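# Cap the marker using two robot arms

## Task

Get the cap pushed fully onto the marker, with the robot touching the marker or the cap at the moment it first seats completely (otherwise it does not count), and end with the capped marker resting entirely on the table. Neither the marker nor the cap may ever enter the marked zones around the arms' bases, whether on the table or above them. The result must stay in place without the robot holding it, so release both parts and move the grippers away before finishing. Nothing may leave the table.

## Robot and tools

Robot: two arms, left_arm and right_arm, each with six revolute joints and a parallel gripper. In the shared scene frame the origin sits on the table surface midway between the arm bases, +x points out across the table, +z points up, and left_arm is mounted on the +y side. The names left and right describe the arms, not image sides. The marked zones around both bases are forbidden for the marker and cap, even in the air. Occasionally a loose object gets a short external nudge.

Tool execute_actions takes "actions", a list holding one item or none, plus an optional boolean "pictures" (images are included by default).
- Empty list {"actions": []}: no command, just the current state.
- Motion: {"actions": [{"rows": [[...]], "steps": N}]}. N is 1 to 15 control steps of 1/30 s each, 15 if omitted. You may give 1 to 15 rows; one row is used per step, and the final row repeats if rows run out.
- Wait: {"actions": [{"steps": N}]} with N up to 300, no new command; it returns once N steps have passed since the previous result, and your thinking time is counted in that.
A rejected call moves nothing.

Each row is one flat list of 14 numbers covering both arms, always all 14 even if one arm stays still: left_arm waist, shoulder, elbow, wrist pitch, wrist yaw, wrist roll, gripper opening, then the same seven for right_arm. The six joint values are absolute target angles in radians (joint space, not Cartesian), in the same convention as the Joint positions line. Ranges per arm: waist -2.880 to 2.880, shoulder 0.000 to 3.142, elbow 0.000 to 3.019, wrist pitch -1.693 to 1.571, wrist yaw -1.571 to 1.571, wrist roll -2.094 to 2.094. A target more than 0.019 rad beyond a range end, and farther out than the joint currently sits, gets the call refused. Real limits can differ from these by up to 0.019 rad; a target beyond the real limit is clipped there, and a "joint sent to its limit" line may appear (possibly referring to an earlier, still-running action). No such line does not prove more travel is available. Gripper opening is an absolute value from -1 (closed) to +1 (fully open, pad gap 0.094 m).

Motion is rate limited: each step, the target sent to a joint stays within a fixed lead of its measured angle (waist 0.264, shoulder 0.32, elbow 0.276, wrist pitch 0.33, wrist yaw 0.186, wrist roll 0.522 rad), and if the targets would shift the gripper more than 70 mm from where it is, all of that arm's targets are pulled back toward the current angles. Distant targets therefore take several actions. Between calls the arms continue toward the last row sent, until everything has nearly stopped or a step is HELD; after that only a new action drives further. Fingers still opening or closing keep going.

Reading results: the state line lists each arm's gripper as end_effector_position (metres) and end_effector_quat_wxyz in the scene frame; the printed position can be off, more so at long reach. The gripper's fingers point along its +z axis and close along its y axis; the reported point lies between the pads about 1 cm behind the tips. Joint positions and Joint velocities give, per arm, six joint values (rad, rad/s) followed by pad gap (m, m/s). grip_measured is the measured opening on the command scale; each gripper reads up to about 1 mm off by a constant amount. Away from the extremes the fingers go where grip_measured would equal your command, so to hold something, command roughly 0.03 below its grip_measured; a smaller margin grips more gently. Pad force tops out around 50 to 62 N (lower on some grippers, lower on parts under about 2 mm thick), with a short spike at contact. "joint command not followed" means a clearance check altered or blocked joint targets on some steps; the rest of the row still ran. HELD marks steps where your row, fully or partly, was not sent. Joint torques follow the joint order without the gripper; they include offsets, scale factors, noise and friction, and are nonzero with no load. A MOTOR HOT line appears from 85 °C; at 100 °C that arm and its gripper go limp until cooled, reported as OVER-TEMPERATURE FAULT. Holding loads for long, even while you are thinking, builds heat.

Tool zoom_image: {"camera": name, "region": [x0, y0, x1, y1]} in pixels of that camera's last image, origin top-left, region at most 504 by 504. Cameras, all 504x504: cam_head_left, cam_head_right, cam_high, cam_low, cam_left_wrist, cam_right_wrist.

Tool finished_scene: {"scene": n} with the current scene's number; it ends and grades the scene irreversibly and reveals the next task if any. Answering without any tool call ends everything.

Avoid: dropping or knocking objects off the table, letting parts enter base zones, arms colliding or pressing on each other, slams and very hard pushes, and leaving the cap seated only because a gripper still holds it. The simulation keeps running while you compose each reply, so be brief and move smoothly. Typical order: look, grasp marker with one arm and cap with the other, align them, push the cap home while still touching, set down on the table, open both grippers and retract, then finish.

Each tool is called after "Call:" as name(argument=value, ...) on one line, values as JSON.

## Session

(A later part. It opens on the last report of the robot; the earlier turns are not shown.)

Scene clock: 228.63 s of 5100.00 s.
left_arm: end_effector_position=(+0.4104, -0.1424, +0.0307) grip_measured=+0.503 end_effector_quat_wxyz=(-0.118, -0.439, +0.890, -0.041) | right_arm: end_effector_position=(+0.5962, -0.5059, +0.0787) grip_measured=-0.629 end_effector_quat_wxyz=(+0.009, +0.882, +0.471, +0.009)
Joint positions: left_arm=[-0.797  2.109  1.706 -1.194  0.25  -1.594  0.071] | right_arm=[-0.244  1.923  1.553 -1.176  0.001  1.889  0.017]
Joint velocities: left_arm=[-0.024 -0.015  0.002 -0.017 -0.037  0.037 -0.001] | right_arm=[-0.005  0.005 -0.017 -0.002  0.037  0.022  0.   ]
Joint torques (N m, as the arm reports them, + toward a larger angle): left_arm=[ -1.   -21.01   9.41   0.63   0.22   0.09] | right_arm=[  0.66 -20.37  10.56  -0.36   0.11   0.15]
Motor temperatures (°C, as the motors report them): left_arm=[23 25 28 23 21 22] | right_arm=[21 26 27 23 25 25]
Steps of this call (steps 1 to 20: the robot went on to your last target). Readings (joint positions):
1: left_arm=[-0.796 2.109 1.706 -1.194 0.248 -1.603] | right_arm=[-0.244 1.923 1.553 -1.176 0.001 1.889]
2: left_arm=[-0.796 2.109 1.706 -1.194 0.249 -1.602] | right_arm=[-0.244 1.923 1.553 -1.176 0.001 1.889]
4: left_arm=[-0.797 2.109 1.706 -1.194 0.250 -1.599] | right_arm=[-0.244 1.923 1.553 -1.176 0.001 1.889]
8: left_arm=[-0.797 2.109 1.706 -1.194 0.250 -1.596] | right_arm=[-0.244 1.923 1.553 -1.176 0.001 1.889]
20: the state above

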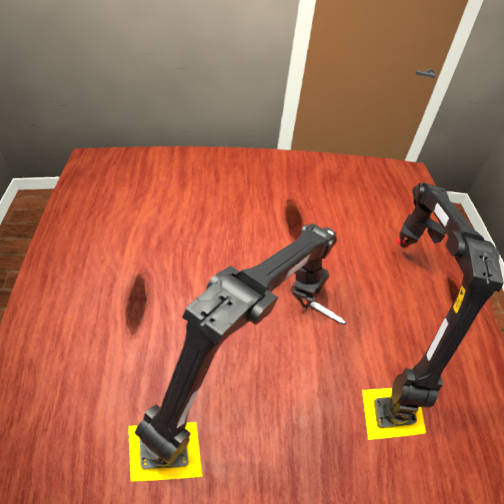

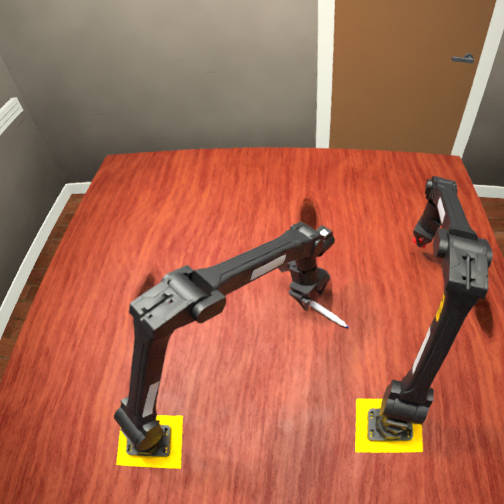

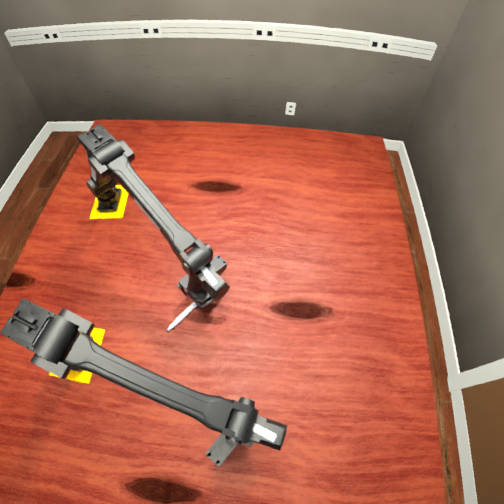

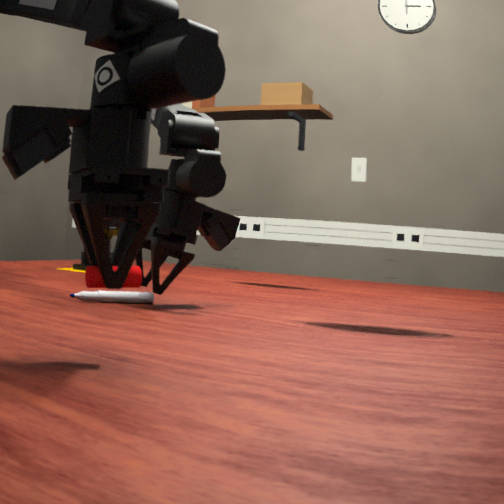

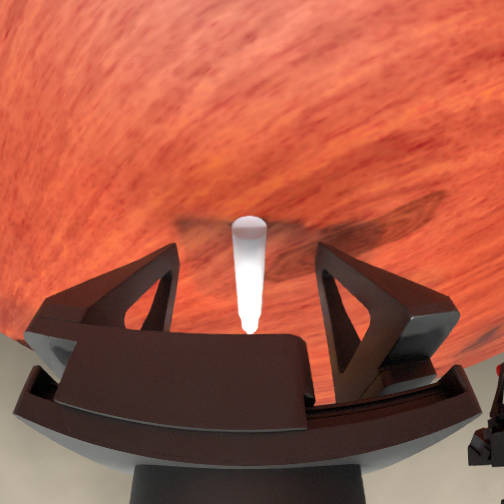

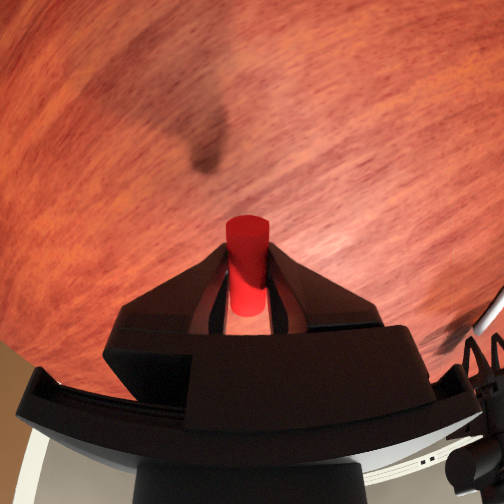

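Call:
execute_actions(actions=[{"rows":[[-0.815,2.1,1.7,-1.16,0.252,-1.628,0.3,-0.25,1.93,1.562,-1.19,0,1.9,-0.66],[-0.815,2.1,1.7,-1.16,0.252,-1.628,0.3,-0.25,1.93,1.562,-1.19,0,1.9,-0.66],[-0.82,2.1,1.69,-1.14,0.252,-1.628,0.3,-0.25,1.93,1.562,-1.19,0,1.9,-0.66],[-0.82,2.1,1.69,-1.14,0.252,-1.628,0.3,-0.25,1.93,1.562,-1.19,0,1.9,-0.66],[-0.827,2.1,1.68,-1.122,0.252,-1.628,0.3,-0.25,1.93,1.562,-1.19,0,1.9,-0.66]],"steps":15}], pictures=false)

Call:
execute_actions(actions=[{"steps":12}])

Call:
zoom_image(camera="cam_low", region=[60,230,220,330])

Scene clock: 241.37 s of 5100.00 s.
left_arm: end_effector_position=(+0.4039, -0.1534, +0.0213) grip_measured=+0.303 end_effector_quat_wxyz=(-0.114, -0.439, +0.890, -0.051) | right_arm: end_effector_position=(+0.5962, -0.5059, +0.0787) grip_measured=-0.629 end_effector_quat_wxyz=(+0.009, +0.882, +0.471, +0.009)
Joint positions: left_arm=[-0.817  2.109  1.679 -1.138  0.25  -1.618  0.061] | right_arm=[-0.244  1.923  1.553 -1.176  0.001  1.889  0.017]
Joint velocities: left_arm=[-0.005 -0.015 -0.002 -0.002  0.037 -0.037 -0.001] | right_arm=[-0.015 -0.024  0.007 -0.012 -0.037  0.022  0.   ]
Joint torques (N m, as the arm reports them, + toward a larger angle): left_arm=[ -1.42 -21.07   9.08   0.66   0.21  -0.14] | right_arm=[  0.78 -19.97  10.73  -0.5    0.08   0.14]
Motor temperatures (°C, as the motors report them): left_arm=[23 25 27 23 21 22] | right_arm=[21 26 27 23 25 25]
Steps of this call (steps 1 to 15: the robot went on to your last target; steps 16 to 90: nothing new was sent; then 9.23 s passed at rest; steps 91 to 105: all 15 steps of this action). Readings (joint positions):
91: left_arm=[-0.797 2.109 1.705 -1.190 0.250 -1.598] | right_arm=[-0.244 1.923 1.553 -1.176 0.001 1.889]
92: left_arm=[-0.797 2.109 1.704 -1.185 0.250 -1.602] | right_arm=[-0.244 1.923 1.553 -1.176 0.001 1.889]
94: left_arm=[-0.799 2.109 1.698 -1.168 0.250 -1.608] | right_arm=[-0.244 1.923 1.553 -1.176 0.001 1.889]
98: left_arm=[-0.807 2.109 1.682 -1.142 0.250 -1.615] | right_arm=[-0.244 1.923 1.553 -1.176 0.001 1.889]
105: the state above

Scene clock: 241.77 s of 5100.00 s.
left_arm: end_effector_position=(+0.4039, -0.1534, +0.0213) grip_measured=+0.303 end_effector_quat_wxyz=(-0.114, -0.440, +0.890, -0.051) | right_arm: end_effector_position=(+0.5962, -0.5059, +0.0787) grip_measured=-0.629 end_effector_quat_wxyz=(+0.009, +0.882, +0.471, +0.009)
Joint positions: left_arm=[-0.817  2.109  1.679 -1.138  0.25  -1.619  0.061] | right_arm=[-0.244  1.923  1.553 -1.176  0.001  1.889  0.017]
Joint velocities: left_arm=[-0.005  0.005 -0.007  0.017  0.022 -0.022 -0.   ] | right_arm=[-0.024 -0.005 -0.012  0.012  0.037 -0.022  0.   ]
Joint torques (N m, as the arm reports them, + toward a larger angle): left_arm=[ -1.03 -20.84   9.     0.65   0.22  -0.14] | right_arm=[  0.38 -20.37  10.55  -0.52   0.08   0.15]
Motor temperatures (°C, as the motors report them): left_arm=[23 25 27 23 21 22] | right_arm=[21 26 27 23 25 25]
Steps of this call (steps 1 to 12: the robot went on to your last target). Readings (joint positions):
1: left_arm=[-0.817 2.109 1.679 -1.138 0.250 -1.618] | right_arm=[-0.244 1.923 1.553 -1.176 0.001 1.889]
2: left_arm=[-0.817 2.109 1.679 -1.138 0.250 -1.618] | right_arm=[-0.244 1.923 1.553 -1.176 0.001 1.889]
4: left_arm=[-0.817 2.109 1.679 -1.138 0.250 -1.618] | right_arm=[-0.244 1.923 1.553 -1.176 0.001 1.889]
8: left_arm=[-0.817 2.109 1.679 -1.138 0.250 -1.619] | right_arm=[-0.244 1.923 1.553 -1.176 0.001 1.889]
12: the state above

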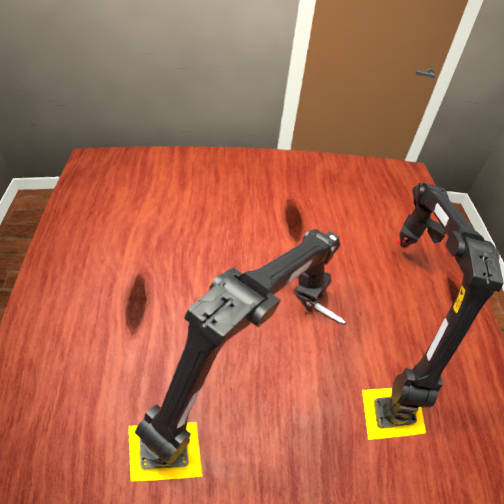

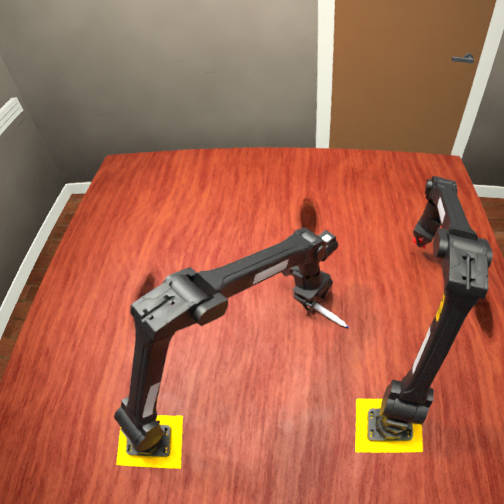

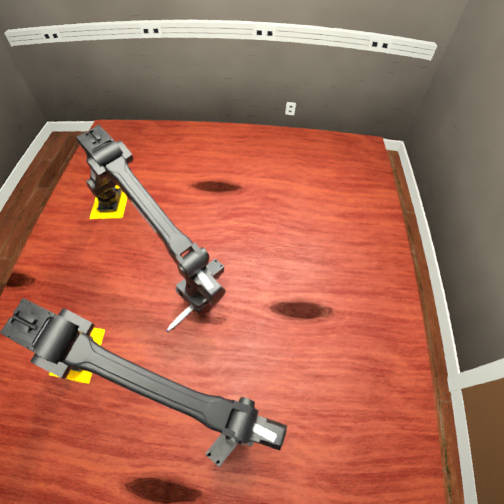

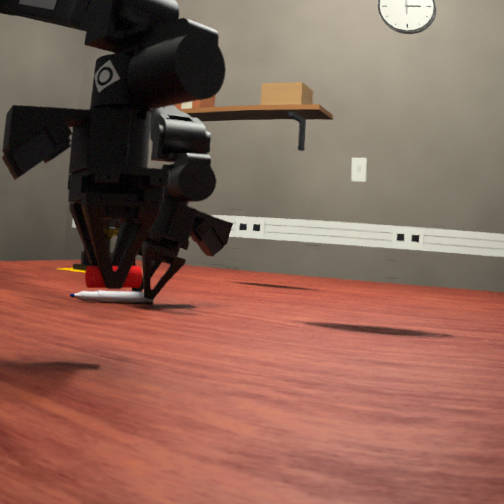

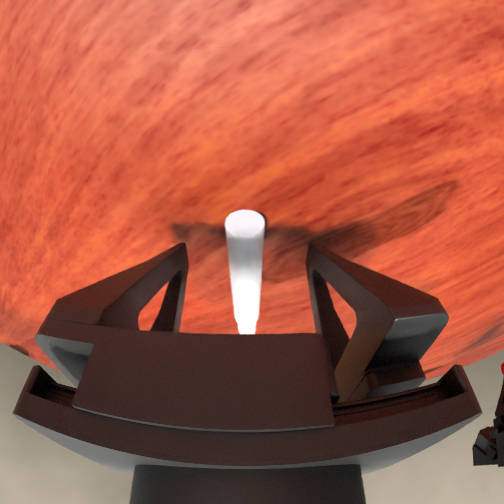

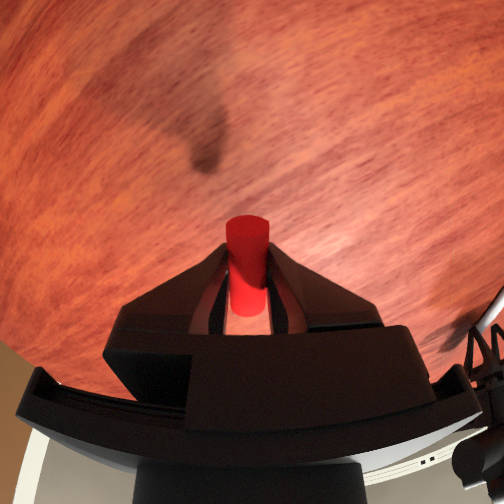

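Region (60, 230, 220, 330) of cam_low's 504x504 image, scaled by 3.150, with more detail than that image has; it fills the top 315 rows of this view, and the rest is white.

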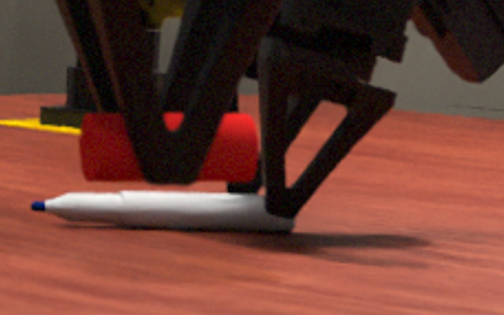

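Call:
execute_actions(actions=[{"rows":[[-0.836,2.1,1.662,-1.107,0.252,-1.636,-0.2,-0.25,1.93,1.562,-1.19,0,1.9,-0.66]],"steps":15}])

Call:
zoom_image(camera="cam_low", region=[60,230,220,330])

Scene clock: 247.97 s of 5100.00 s.
left_arm: end_effector_position=(+0.3988, -0.1531, +0.0153) grip_measured=-0.197 end_effector_quat_wxyz=(-0.115, -0.441, +0.889, -0.049) | right_arm: end_effector_position=(+0.5962, -0.5059, +0.0787) grip_measured=-0.629 end_effector_quat_wxyz=(+0.009, +0.882, +0.471, +0.009)
Joint positions: left_arm=[-0.822  2.108  1.661 -1.125  0.25  -1.627  0.038] | right_arm=[-0.244  1.923  1.553 -1.176  0.001  1.889  0.017]
Joint velocities: left_arm=[-0.005 -0.005 -0.002  0.007 -0.007  0.022 -0.   ] | right_arm=[ 0.005  0.005 -0.007  0.002 -0.066 -0.11  -0.   ]
Joint torques (N m, as the arm reports them, + toward a larger angle): left_arm=[ -1.32 -20.8    8.94   0.7    0.22  -0.13] | right_arm=[  0.89 -19.64  10.5   -0.52   0.09   0.18]
Motor temperatures (°C, as the motors report them): left_arm=[23 25 27 23 21 22] | right_arm=[21 26 27 23 25 25]
Steps of this call (steps 1 to 15: the robot went on to your last target; steps 16 to 90: nothing new was sent; then 2.70 s passed at rest; steps 91 to 105: all 15 steps of this action). Readings (joint positions):
91: left_arm=[-0.817 2.109 1.677 -1.135 0.250 -1.620] | right_arm=[-0.244 1.923 1.553 -1.176 0.001 1.889]
92: left_arm=[-0.817 2.108 1.674 -1.130 0.250 -1.621] | right_arm=[-0.244 1.923 1.553 -1.176 0.001 1.889]
94: left_arm=[-0.818 2.108 1.667 -1.125 0.250 -1.623] | right_arm=[-0.244 1.923 1.553 -1.176 0.001 1.889]
98: left_arm=[-0.821 2.108 1.661 -1.125 0.250 -1.626] | right_arm=[-0.244 1.923 1.553 -1.176 0.001 1.889]
105: the state above

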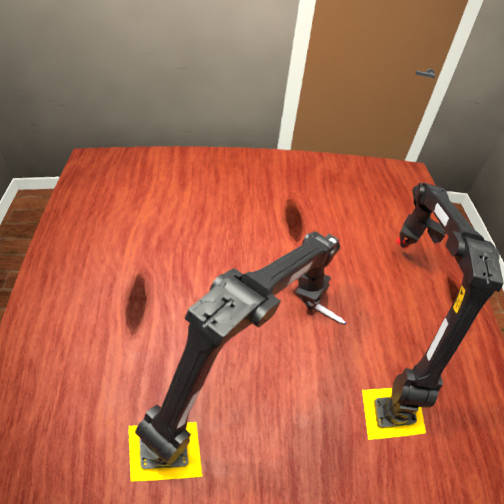

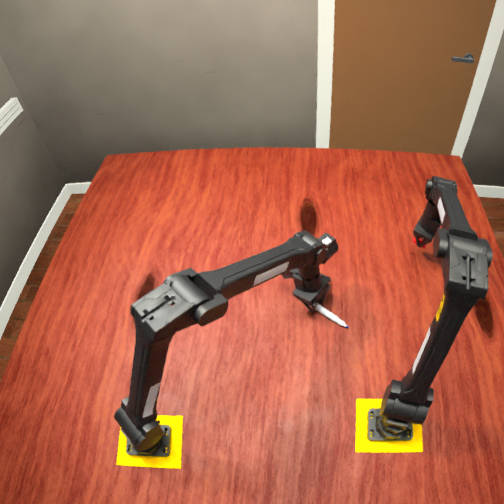

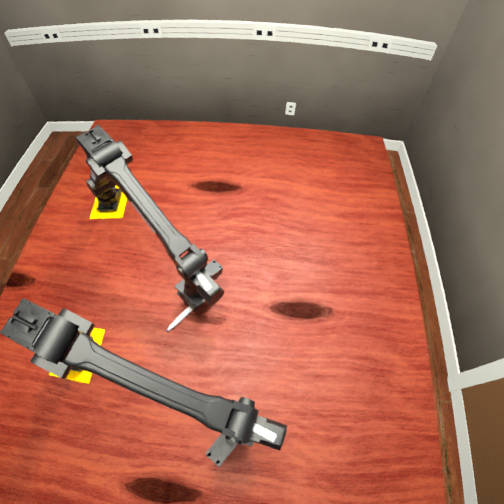

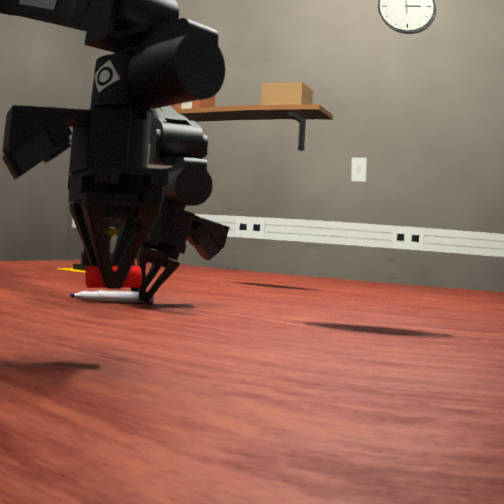

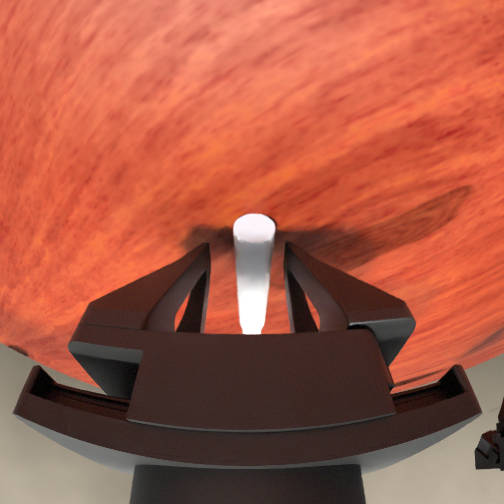

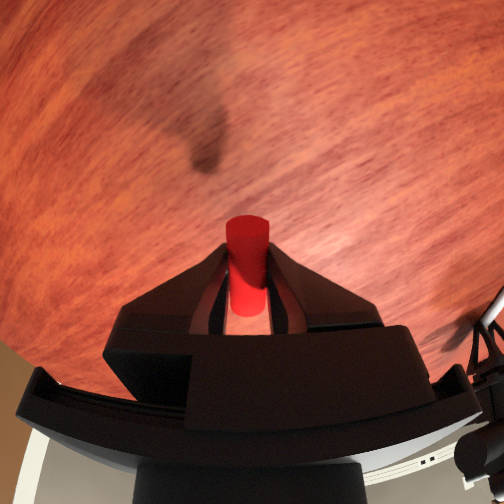

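Region (60, 230, 220, 330) of cam_low's 504x504 image, scaled by 3.150, with more detail than that image has; it fills the top 315 rows of this view, and the rest is white.

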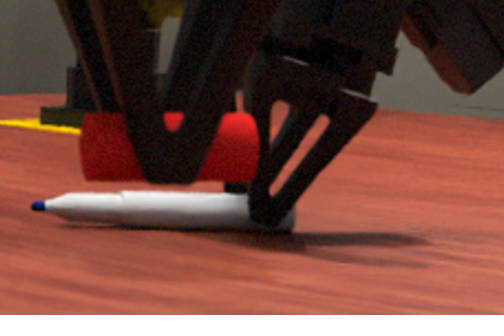

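Call:
execute_actions(actions=[{"rows":[[-0.836,2.1,1.662,-1.107,0.252,-1.636,-0.68,-0.25,1.93,1.65,-1.19,0,1.98,-0.66]],"steps":15}], pictures=false)

Call:
execute_actions(actions=[{"rows":[[-0.822,2.045,1.68,-1.18,0.252,-1.636,-0.68,-0.25,2.0,1.707,-1.195,0,1.98,-0.66]],"steps":15}], pictures=false)

Call:
execute_actions(actions=[{"rows":[[-0.65,2.045,1.68,-1.18,0.252,-1.72,-0.68,-0.1,2.05,1.707,-1.195,0,1.98,-0.66]],"steps":12}], pictures=false)

Call:
execute_actions(actions=[{"rows":[[-0.45,2.045,1.68,-1.18,0.252,-1.82,-0.68,0.1,2.07,1.707,-1.195,0,1.98,-0.66]],"steps":12}], pictures=false)

Call:
execute_actions(actions=[{"rows":[[-0.325,2.045,1.68,-1.18,0.252,-1.912,-0.68,0.3,2.07,1.707,-1.195,0,1.98,-0.66]],"steps":12}], pictures=false)

Call:
execute_actions(actions=[{"rows":[[-0.325,2.045,1.68,-1.18,0.252,-1.912,-0.68,0.45,2.07,1.707,-1.195,0,1.98,-0.66]],"steps":15}], pictures=false)

Call:
execute_actions(actions=[{"steps":20}])

Scene clock: 278.60 s of 5100.00 s.
left_arm: end_effector_position=(+0.3990, -0.1533, +0.0153) grip_measured=-0.644 end_effector_quat_wxyz=(-0.114, -0.441, +0.889, -0.049) | right_arm: end_effector_position=(+0.6177, -0.5119, +0.1007) grip_measured=-0.629 end_effector_quat_wxyz=(+0.027, +0.899, +0.436, +0.030)
Joint positions: left_arm=[-0.822  2.108  1.661 -1.124  0.25  -1.627  0.017] | right_arm=[-0.244  1.925  1.616 -1.18   0.001  1.966  0.017]
Joint velocities: left_arm=[ 0.005 -0.005 -0.002 -0.007  0.022 -0.11  -0.   ] | right_arm=[ 0.015 -0.024 -0.017 -0.012 -0.022 -0.022 -0.   ]
Joint torques (N m, as the arm reports them, + toward a larger angle): left_arm=[ -1.47 -20.82   8.96   0.64   0.22  -0.13] | right_arm=[  0.46 -20.44  13.62  -0.11   0.1    0.19]
Motor temperatures (°C, as the motors report them): left_arm=[23 25 26 23 21 22] | right_arm=[21 26 28 23 25 25]
Steps of this call (steps 1 to 15: the robot went on to your last target; steps 16 to 90: nothing new was sent; then 27.13 s passed at rest; steps 91 to 105: all 15 steps of this action). Readings (joint positions):
91: left_arm=[-0.822 2.108 1.661 -1.125 0.250 -1.627] | right_arm=[-0.244 1.923 1.559 -1.178 0.001 1.902]
92: left_arm=[-0.822 2.108 1.661 -1.125 0.250 -1.627] | right_arm=[-0.244 1.925 1.568 -1.180 0.001 1.916]
94: left_arm=[-0.822 2.108 1.661 -1.124 0.250 -1.627] | right_arm=[-0.244 1.925 1.589 -1.180 0.001 1.935]
98: left_arm=[-0.822 2.108 1.661 -1.124 0.250 -1.627] | right_arm=[-0.244 1.925 1.615 -1.180 0.001 1.955]
105: the state above

Scene clock: 279.10 s of 5100.00 s.
left_arm: end_effector_position=(+0.3955, -0.1502, +0.0466) grip_measured=-0.644 end_effector_quat_wxyz=(-0.112, -0.441, +0.889, -0.054) | right_arm: end_effector_position=(+0.6327, -0.5161, +0.0888) grip_measured=-0.629 end_effector_quat_wxyz=(+0.025, +0.900, +0.435, +0.027)
Joint positions: left_arm=[-0.822  2.056  1.661 -1.165  0.25  -1.627  0.017] | right_arm=[-0.244  1.979  1.668 -1.185  0.001  1.969  0.017]
Joint velocities: left_arm=[-0.005 -0.005 -0.022  0.012  0.007 -0.037  0.   ] | right_arm=[-0.005 -0.015  0.017  0.002  0.007  0.022 -0.001]
Joint torques (N m, as the arm reports them, + toward a larger angle): left_arm=[ -0.23 -20.51  10.88  -0.72   0.22  -0.14] | right_arm=[ -0.29 -20.38  13.98  -0.17   0.13   0.15]
Motor temperatures (°C, as the motors report them): left_arm=[23 25 27 23 21 22] | right_arm=[21 26 28 23 25 25]
Steps of this call (steps 1 to 15: all 15 steps of this action). Readings (joint positions):
1: left_arm=[-0.822 2.107 1.661 -1.131 0.250 -1.627] | right_arm=[-0.244 1.930 1.621 -1.183 0.001 1.967]
2: left_arm=[-0.822 2.103 1.661 -1.145 0.250 -1.627] | right_arm=[-0.244 1.938 1.635 -1.185 0.001 1.968]
4: left_arm=[-0.822 2.093 1.661 -1.159 0.250 -1.627] | right_arm=[-0.244 1.957 1.661 -1.185 0.001 1.968]
8: left_arm=[-0.822 2.067 1.661 -1.164 0.250 -1.627] | right_arm=[-0.244 1.975 1.668 -1.185 0.001 1.968]
15: the state above

Scene clock: 279.50 s of 5100.00 s.
left_arm: end_effector_position=(+0.4735, -0.0525, +0.0466) grip_measured=-0.644 end_effector_quat_wxyz=(-0.109, -0.560, +0.819, -0.062) | right_arm: end_effector_position=(+0.6499, -0.4048, +0.0560) grip_measured=-0.629 end_effector_quat_wxyz=(+0.005, +0.857, +0.516, +0.008)
Joint positions: left_arm=[-0.618  2.056  1.661 -1.165  0.25  -1.702  0.017] | right_arm=[-0.061  2.035  1.668 -1.185 -0.002  1.969  0.017]
Joint velocities: left_arm=[ 0.2   -0.005  0.012  0.002  0.037 -0.051 -0.   ] | right_arm=[ 0.015  0.034 -0.012  0.012  0.007 -0.037  0.001]
Joint torques (N m, as the arm reports them, + toward a larger angle): left_arm=[ -4.2  -20.62  10.84  -0.68   0.22  -0.13] | right_arm=[ -2.53 -22.34  13.67  -0.53   0.19   0.16]
Motor temperatures (°C, as the motors report them): left_arm=[23 25 27 23 21 22] | right_arm=[21 26 28 23 25 25]
Steps of this call (steps 1 to 12: all 12 steps of this action). Readings (joint positions):
1: left_arm=[-0.816 2.056 1.661 -1.165 0.252 -1.636] | right_arm=[-0.237 1.981 1.668 -1.185 0.002 1.969]
2: left_arm=[-0.809 2.056 1.661 -1.165 0.254 -1.645] | right_arm=[-0.230 1.983 1.668 -1.185 0.003 1.969]
4: left_arm=[-0.778 2.056 1.661 -1.165 0.254 -1.662] | right_arm=[-0.195 1.992 1.668 -1.185 0.003 1.969]
8: left_arm=[-0.683 2.056 1.661 -1.165 0.254 -1.690] | right_arm=[-0.104 2.018 1.668 -1.185 0.000 1.969]
12: the state above

Scene clock: 279.90 s of 5100.00 s.
left_arm: end_effector_position=(+0.5301, +0.0590, +0.0466) grip_measured=-0.644 end_effector_quat_wxyz=(-0.105, -0.677, +0.726, -0.067) | right_arm: end_effector_position=(+0.6477, -0.2794, +0.0523) grip_measured=-0.629 end_effector_quat_wxyz=(+0.002, +0.800, +0.601, +0.006)
Joint positions: left_arm=[-0.415  2.056  1.661 -1.165  0.25  -1.801  0.017] | right_arm=[ 0.144  2.041  1.668 -1.185 -0.002  1.97   0.017]
Joint velocities: left_arm=[ 0.044  0.005 -0.002  0.012  0.007 -0.139 -0.   ] | right_arm=[ 0.054  0.005  0.017  0.007 -0.066 -0.007 -0.002]
Joint torques (N m, as the arm reports them, + toward a larger angle): left_arm=[ -3.61 -20.53  10.84  -0.69   0.22  -0.12] | right_arm=[ -2.43 -20.32  13.58  -0.12   0.2    0.13]
Motor temperatures (°C, as the motors report them): left_arm=[23 25 27 23 21 22] | right_arm=[21 26 28 23 25 25]
Steps of this call (steps 1 to 12: all 12 steps of this action). Readings (joint positions):
1: left_arm=[-0.605 2.056 1.661 -1.165 0.252 -1.714] | right_arm=[-0.052 2.036 1.668 -1.185 0.001 1.969]
2: left_arm=[-0.594 2.056 1.661 -1.165 0.253 -1.727] | right_arm=[-0.045 2.036 1.668 -1.185 0.003 1.969]
4: left_arm=[-0.556 2.056 1.661 -1.165 0.253 -1.752] | right_arm=[-0.009 2.036 1.668 -1.185 0.003 1.969]
8: left_arm=[-0.462 2.056 1.661 -1.165 0.252 -1.787] | right_arm=[0.092 2.038 1.668 -1.185 0.001 1.969]
12: the state above

Scene clock: 280.30 s of 5100.00 s.
left_arm: end_effector_position=(+0.5495, +0.1179, +0.0467) grip_measured=-0.644 end_effector_quat_wxyz=(+0.106, +0.744, -0.656, +0.068) | right_arm: end_effector_position=(+0.6216, -0.1603, +0.0521) grip_measured=-0.629 end_effector_quat_wxyz=(+0.002, +0.736, +0.677, +0.006)
Joint positions: left_arm=[-0.313  2.056  1.661 -1.165  0.252 -1.896  0.017] | right_arm=[ 0.343  2.041  1.668 -1.185 -0.002  1.97   0.017]
Joint velocities: left_arm=[-0.015 -0.015 -0.027 -0.012 -0.007  0.022 -0.   ] | right_arm=[0.034 0.005 0.012 0.012 0.125 0.066 0.   ]
Joint torques (N m, as the arm reports them, + toward a larger angle): left_arm=[ -1.26 -20.54  10.86  -0.69   0.12  -0.15] | right_arm=[ -2.69 -19.6   13.63  -0.26   0.19   0.16]
Motor temperatures (°C, as the motors report them): left_arm=[23 25 27 23 21 22] | right_arm=[21 26 28 23 25 25]
Steps of this call (steps 1 to 12: all 12 steps of this action). Readings (joint positions):
1: left_arm=[-0.407 2.056 1.661 -1.165 0.252 -1.818] | right_arm=[0.154 2.041 1.668 -1.185 0.001 1.970]
2: left_arm=[-0.403 2.056 1.661 -1.165 0.253 -1.835] | right_arm=[0.163 2.041 1.668 -1.185 0.003 1.970]
4: left_arm=[-0.380 2.056 1.661 -1.165 0.253 -1.859] | right_arm=[0.200 2.041 1.668 -1.185 0.003 1.970]
8: left_arm=[-0.331 2.056 1.661 -1.165 0.252 -1.885] | right_arm=[0.298 2.041 1.668 -1.185 0.001 1.970]
12: the state above

Scene clock: 280.80 s of 5100.00 s.
left_arm: end_effector_position=(+0.5493, +0.1172, +0.0467) grip_measured=-0.644 end_effector_quat_wxyz=(+0.106, +0.746, -0.654, +0.068) | right_arm: end_effector_position=(+0.5930, -0.0884, +0.0521) grip_measured=-0.629 end_effector_quat_wxyz=(+0.002, +0.691, +0.722, +0.006)
Joint positions: left_arm=[-0.314  2.056  1.661 -1.165  0.252 -1.902  0.017] | right_arm=[ 0.47   2.041  1.668 -1.185 -0.001  1.97   0.017]
Joint velocities: left_arm=[-0.005  0.015 -0.007 -0.022 -0.051 -0.066  0.   ] | right_arm=[-0.122 -0.024  0.007  0.007 -0.037  0.037  0.   ]
Joint torques (N m, as the arm reports them, + toward a larger angle): left_arm=[ -1.17 -20.63  10.83  -0.69   0.13  -0.14] | right_arm=[ -0.9  -19.94  13.57  -0.39   0.14   0.14]
Motor temperatures (°C, as the motors report them): left_arm=[23 25 27 23 21 22] | right_arm=[21 26 28 23 25 25]
Steps of this call (steps 1 to 15: all 15 steps of this action). Readings (joint positions):
1: left_arm=[-0.313 2.056 1.661 -1.165 0.252 -1.897] | right_arm=[0.352 2.041 1.668 -1.185 0.001 1.970]
2: left_arm=[-0.314 2.056 1.661 -1.165 0.252 -1.898] | right_arm=[0.358 2.041 1.668 -1.185 0.003 1.970]
4: left_arm=[-0.314 2.056 1.661 -1.165 0.252 -1.900] | right_arm=[0.389 2.041 1.668 -1.185 0.003 1.970]
8: left_arm=[-0.314 2.056 1.661 -1.165 0.252 -1.901] | right_arm=[0.456 2.041 1.668 -1.185 0.000 1.970]
15: the state above

Scene clock: 281.47 s of 5100.00 s.
left_arm: end_effector_position=(+0.5493, +0.1172, +0.0467) grip_measured=-0.644 end_effector_quat_wxyz=(+0.106, +0.746, -0.654, +0.068) | right_arm: end_effector_position=(+0.5981, -0.0994, +0.0521) grip_measured=-0.629 end_effector_quat_wxyz=(+0.002, +0.699, +0.715, +0.006)
Joint positions: left_arm=[-0.314  2.056  1.661 -1.165  0.252 -1.903  0.017] | right_arm=[ 0.45   2.041  1.668 -1.185 -0.001  1.97   0.017]
Joint velocities: left_arm=[-0.015  0.005  0.022 -0.012 -0.081 -0.081 -0.001] | right_arm=[-0.005 -0.005  0.002  0.007 -0.037 -0.022 -0.   ]
Joint torques (N m, as the arm reports them, + toward a larger angle): left_arm=[ -1.17 -20.58  10.85  -0.7    0.13  -0.14] | right_arm=[  1.08 -19.81  13.45  -0.49   0.16   0.19]
Motor temperatures (°C, as the motors report them): left_arm=[23 25 27 23 21 22] | right_arm=[21 26 28 23 25 25]
Steps of this call (steps 1 to 20: the robot went on to your last target). Readings (joint positions):
1: left_arm=[-0.314 2.056 1.661 -1.165 0.252 -1.903] | right_arm=[0.466 2.041 1.668 -1.185 -0.001 1.970]
2: left_arm=[-0.314 2.056 1.661 -1.165 0.252 -1.903] | right_arm=[0.461 2.041 1.668 -1.185 -0.001 1.970]
4: left_arm=[-0.314 2.056 1.661 -1.165 0.252 -1.903] | right_arm=[0.455 2.041 1.668 -1.185 -0.001 1.970]
8: left_arm=[-0.314 2.056 1.661 -1.165 0.252 -1.903] | right_arm=[0.450 2.041 1.668 -1.185 -0.001 1.970]
20: the state above

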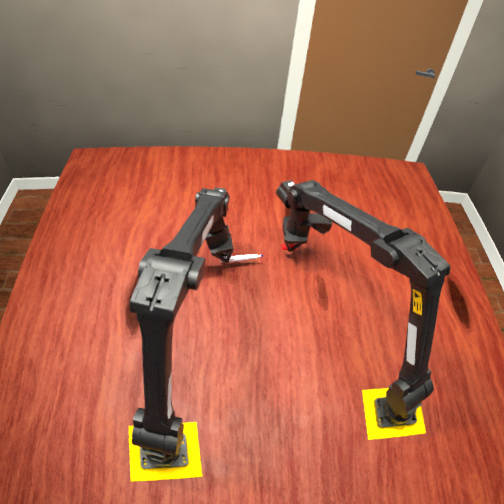

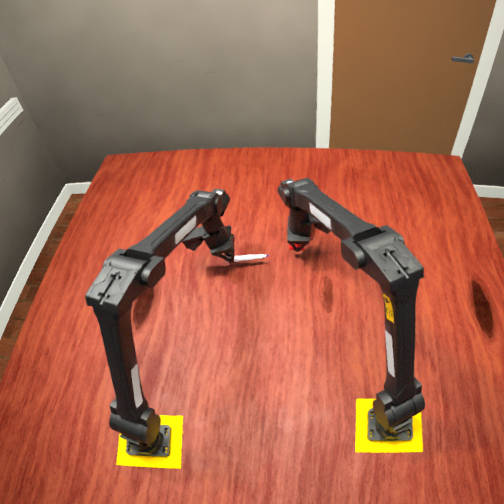

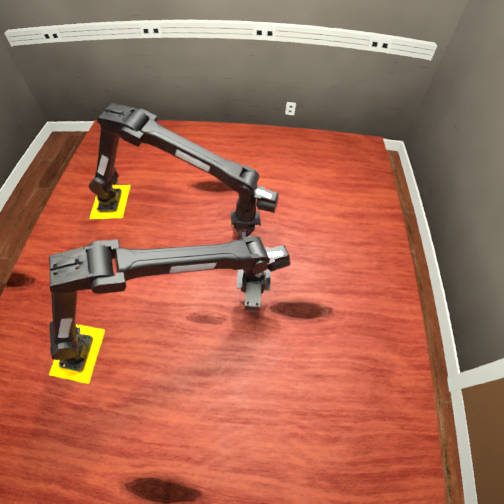

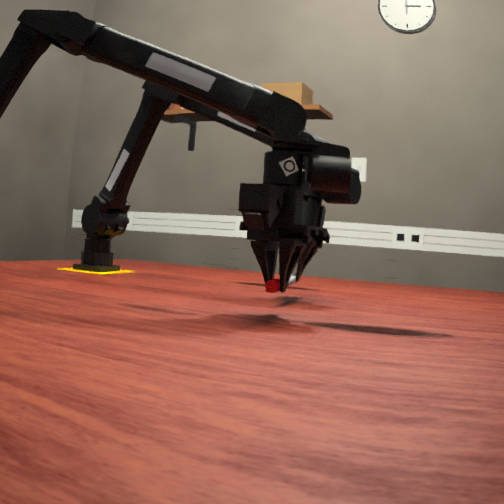

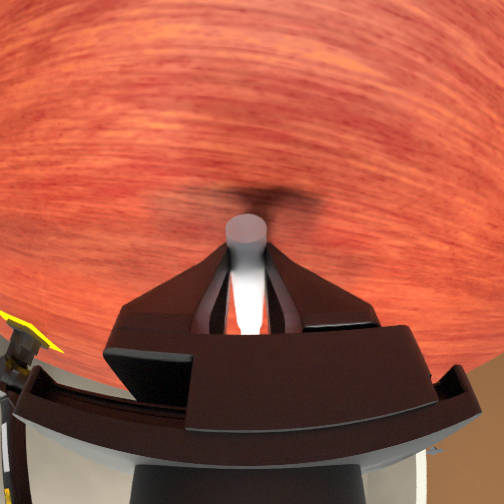

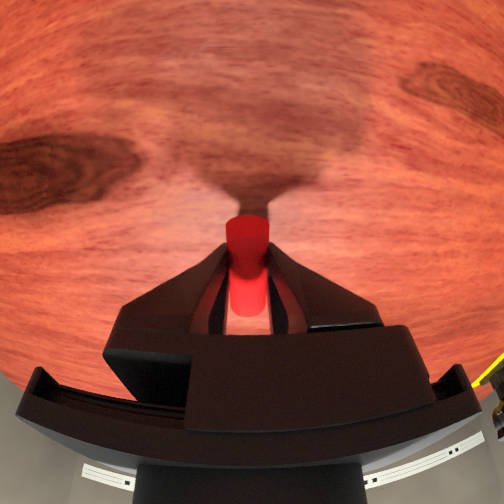

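Call:
execute_actions(actions=[{"rows":[[-0.325,2.045,1.68,-1.18,0.266,-1.922,-0.68,0.47,2.077,1.707,-1.195,0,1.99,-0.66],[-0.325,2.045,1.68,-1.18,0.266,-1.922,-0.68,0.48,2.077,1.707,-1.195,0,1.99,-0.66],[-0.325,2.045,1.68,-1.18,0.266,-1.922,-0.68,0.49,2.077,1.707,-1.195,0,1.99,-0.66],[-0.33,2.045,1.68,-1.18,0.266,-1.922,-0.68,0.5,2.077,1.707,-1.195,0,1.99,-0.66],[-0.33,2.045,1.68,-1.18,0.266,-1.922,-0.68,0.51,2.077,1.707,-1.195,0,1.99,-0.66],[-0.33,2.045,1.68,-1.18,0.266,-1.922,-0.68,0.52,2.077,1.707,-1.195,0,1.99,-0.66],[-0.338,2.045,1.68,-1.18,0.266,-1.922,-0.68,0.53,2.077,1.707,-1.195,0,1.99,-0.66],[-0.338,2.045,1.68,-1.18,0.266,-1.922,-0.68,0.537,2.077,1.707,-1.195,0,1.99,-0.66],[-0.338,2.045,1.68,-1.18,0.266,-1.922,-0.68,0.544,2.077,1.707,-1.195,0,1.99,-0.66],[-0.338,2.045,1.68,-1.18,0.266,-1.922,-0.68,0.55,2.077,1.707,-1.195,0,1.99,-0.66],[-0.338,2.045,1.68,-1.18,0.266,-1.922,-0.68,0.556,2.077,1.707,-1.195,0,1.99,-0.66],[-0.338,2.045,1.68,-1.18,0.266,-1.922,-0.68,0.56,2.077,1.707,-1.195,0,1.99,-0.66]],"steps":15}], pictures=false)

Call:
execute_actions(actions=[{"steps":15}])

Call:
zoom_image(camera="cam_head_left", region=[210,225,300,285])

Call:
zoom_image(camera="cam_low", region=[240,240,340,310])

Scene clock: 306.73 s of 5100.00 s.
left_arm: end_effector_position=(+0.5473, +0.1095, +0.0471) grip_measured=-0.644 end_effector_quat_wxyz=(+0.112, +0.746, -0.653, +0.069) | right_arm: end_effector_position=(+0.5630, -0.0337, +0.0478) grip_measured=-0.629 end_effector_quat_wxyz=(+0.000, +0.657, +0.754, +0.002)
Joint positions: left_arm=[-0.324  2.056  1.661 -1.165  0.263 -1.912  0.017] | right_arm=[ 0.572  2.049  1.668 -1.185 -0.001  1.979  0.017]
Joint velocities: left_arm=[-0.015  0.015  0.012 -0.007 -0.022  0.007 -0.   ] | right_arm=[ 0.132 -0.024 -0.002 -0.002 -0.007  0.007 -0.   ]
Joint torques (N m, as the arm reports them, + toward a larger angle): left_arm=[ -1.37 -20.54  10.83  -0.69   0.26  -0.15] | right_arm=[  0.11 -20.    13.46  -0.29   0.17   0.17]
Motor temperatures (°C, as the motors report them): left_arm=[23 25 27 23 21 22] | right_arm=[21 26 29 23 25 25]
Steps of this call (steps 1 to 15: the robot went on to your last target; steps 16 to 90: nothing new was sent; then 21.77 s passed at rest; steps 91 to 105: all 15 steps of this action). Readings (joint positions):
91: left_arm=[-0.314 2.056 1.661 -1.165 0.257 -1.904] | right_arm=[0.451 2.042 1.668 -1.185 -0.001 1.971]
92: left_arm=[-0.314 2.056 1.661 -1.165 0.261 -1.906] | right_arm=[0.452 2.042 1.668 -1.185 -0.001 1.973]
94: left_arm=[-0.315 2.056 1.661 -1.165 0.263 -1.908] | right_arm=[0.460 2.044 1.668 -1.185 -0.001 1.975]
98: left_arm=[-0.316 2.056 1.661 -1.165 0.263 -1.911] | right_arm=[0.497 2.047 1.668 -1.185 -0.001 1.977]
105: the state above

Scene clock: 307.23 s of 5100.00 s.
left_arm: end_effector_position=(+0.5471, +0.1088, +0.0471) grip_measured=-0.644 end_effector_quat_wxyz=(+0.112, +0.745, -0.654, +0.069) | right_arm: end_effector_position=(+0.5651, -0.0373, +0.0478) grip_measured=-0.629 end_effector_quat_wxyz=(+0.000, +0.660, +0.751, +0.002)
Joint positions: left_arm=[-0.325  2.056  1.661 -1.165  0.263 -1.913  0.017] | right_arm=[ 0.565  2.049  1.668 -1.185 -0.001  1.979  0.017]
Joint velocities: left_arm=[-0.005 -0.015  0.012 -0.007 -0.051 -0.007 -0.001] | right_arm=[-0.005 -0.005 -0.017 -0.012  0.022  0.007  0.   ]
Joint torques (N m, as the arm reports them, + toward a larger angle): left_arm=[ -1.33 -20.58  10.85  -0.69   0.25  -0.15] | right_arm=[  0.46 -20.49  13.59  -0.2    0.2    0.14]
Motor temperatures (°C, as the motors report them): left_arm=[23 25 27 23 21 22] | right_arm=[21 26 29 23 25 25]
Steps of this call (steps 1 to 15: the robot went on to your last target). Readings (joint positions):
1: left_arm=[-0.325 2.056 1.661 -1.165 0.263 -1.912] | right_arm=[0.575 2.049 1.668 -1.185 -0.001 1.979]
2: left_arm=[-0.325 2.056 1.661 -1.165 0.263 -1.912] | right_arm=[0.576 2.049 1.668 -1.185 -0.001 1.979]
4: left_arm=[-0.325 2.056 1.661 -1.165 0.263 -1.912] | right_arm=[0.574 2.049 1.668 -1.185 -0.001 1.979]
8: left_arm=[-0.325 2.056 1.661 -1.165 0.263 -1.913] | right_arm=[0.567 2.049 1.668 -1.185 -0.001 1.979]
15: the state above
All arms were judged still, so your last target was given up. Only a new action makes them travel on or press farther. Fingers that are still opening or closing keep moving.

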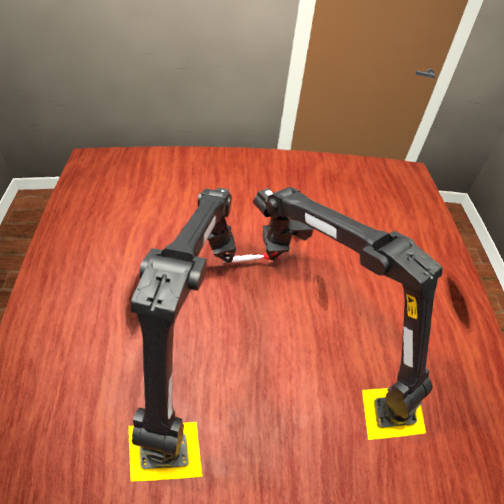

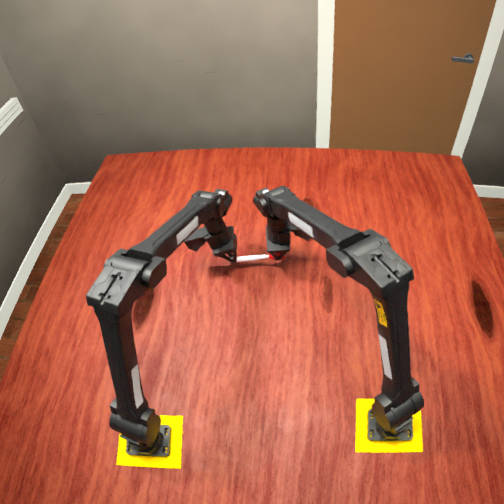

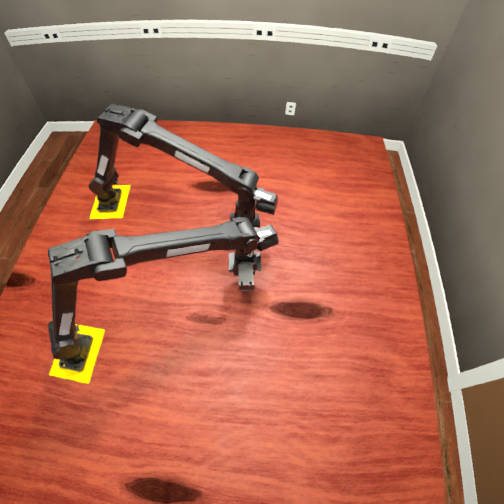

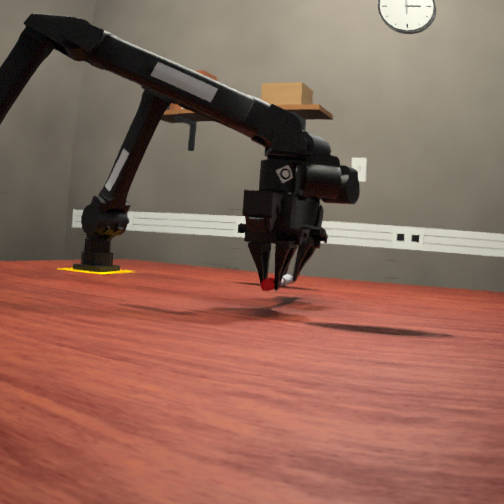

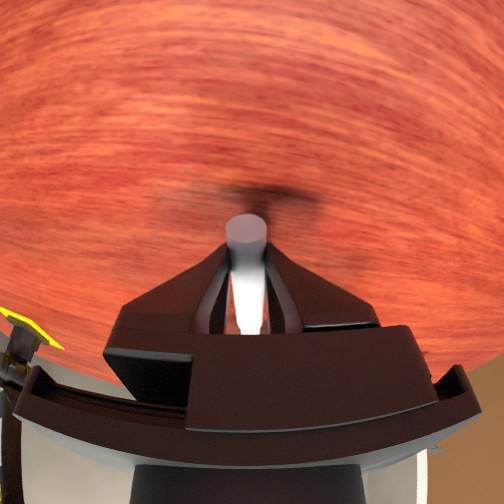

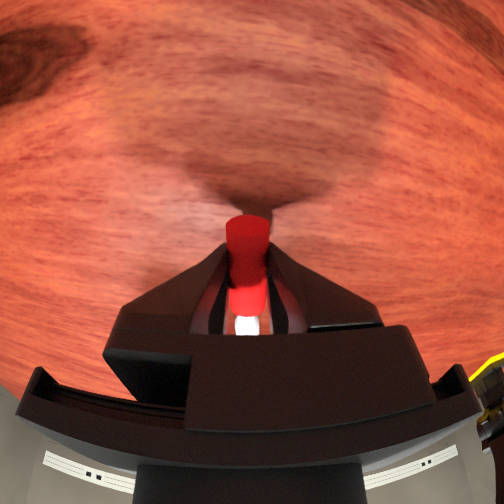

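Region (210, 225, 300, 285) of cam_head_left's 504x504 image, scaled by 5.600, with more detail than that image has.

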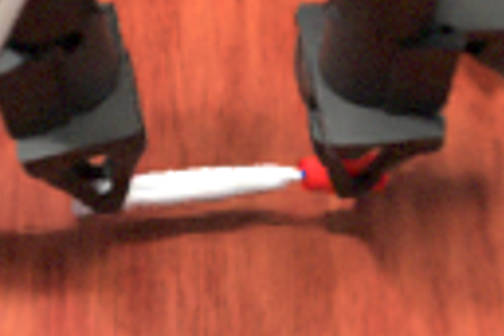

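Region (240, 240, 340, 310) of cam_low's 504x504 image, scaled by 5.040, with more detail than that image has; it fills the top 353 rows of this view, and the rest is white.

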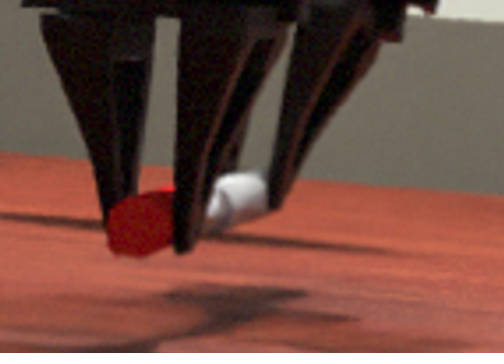

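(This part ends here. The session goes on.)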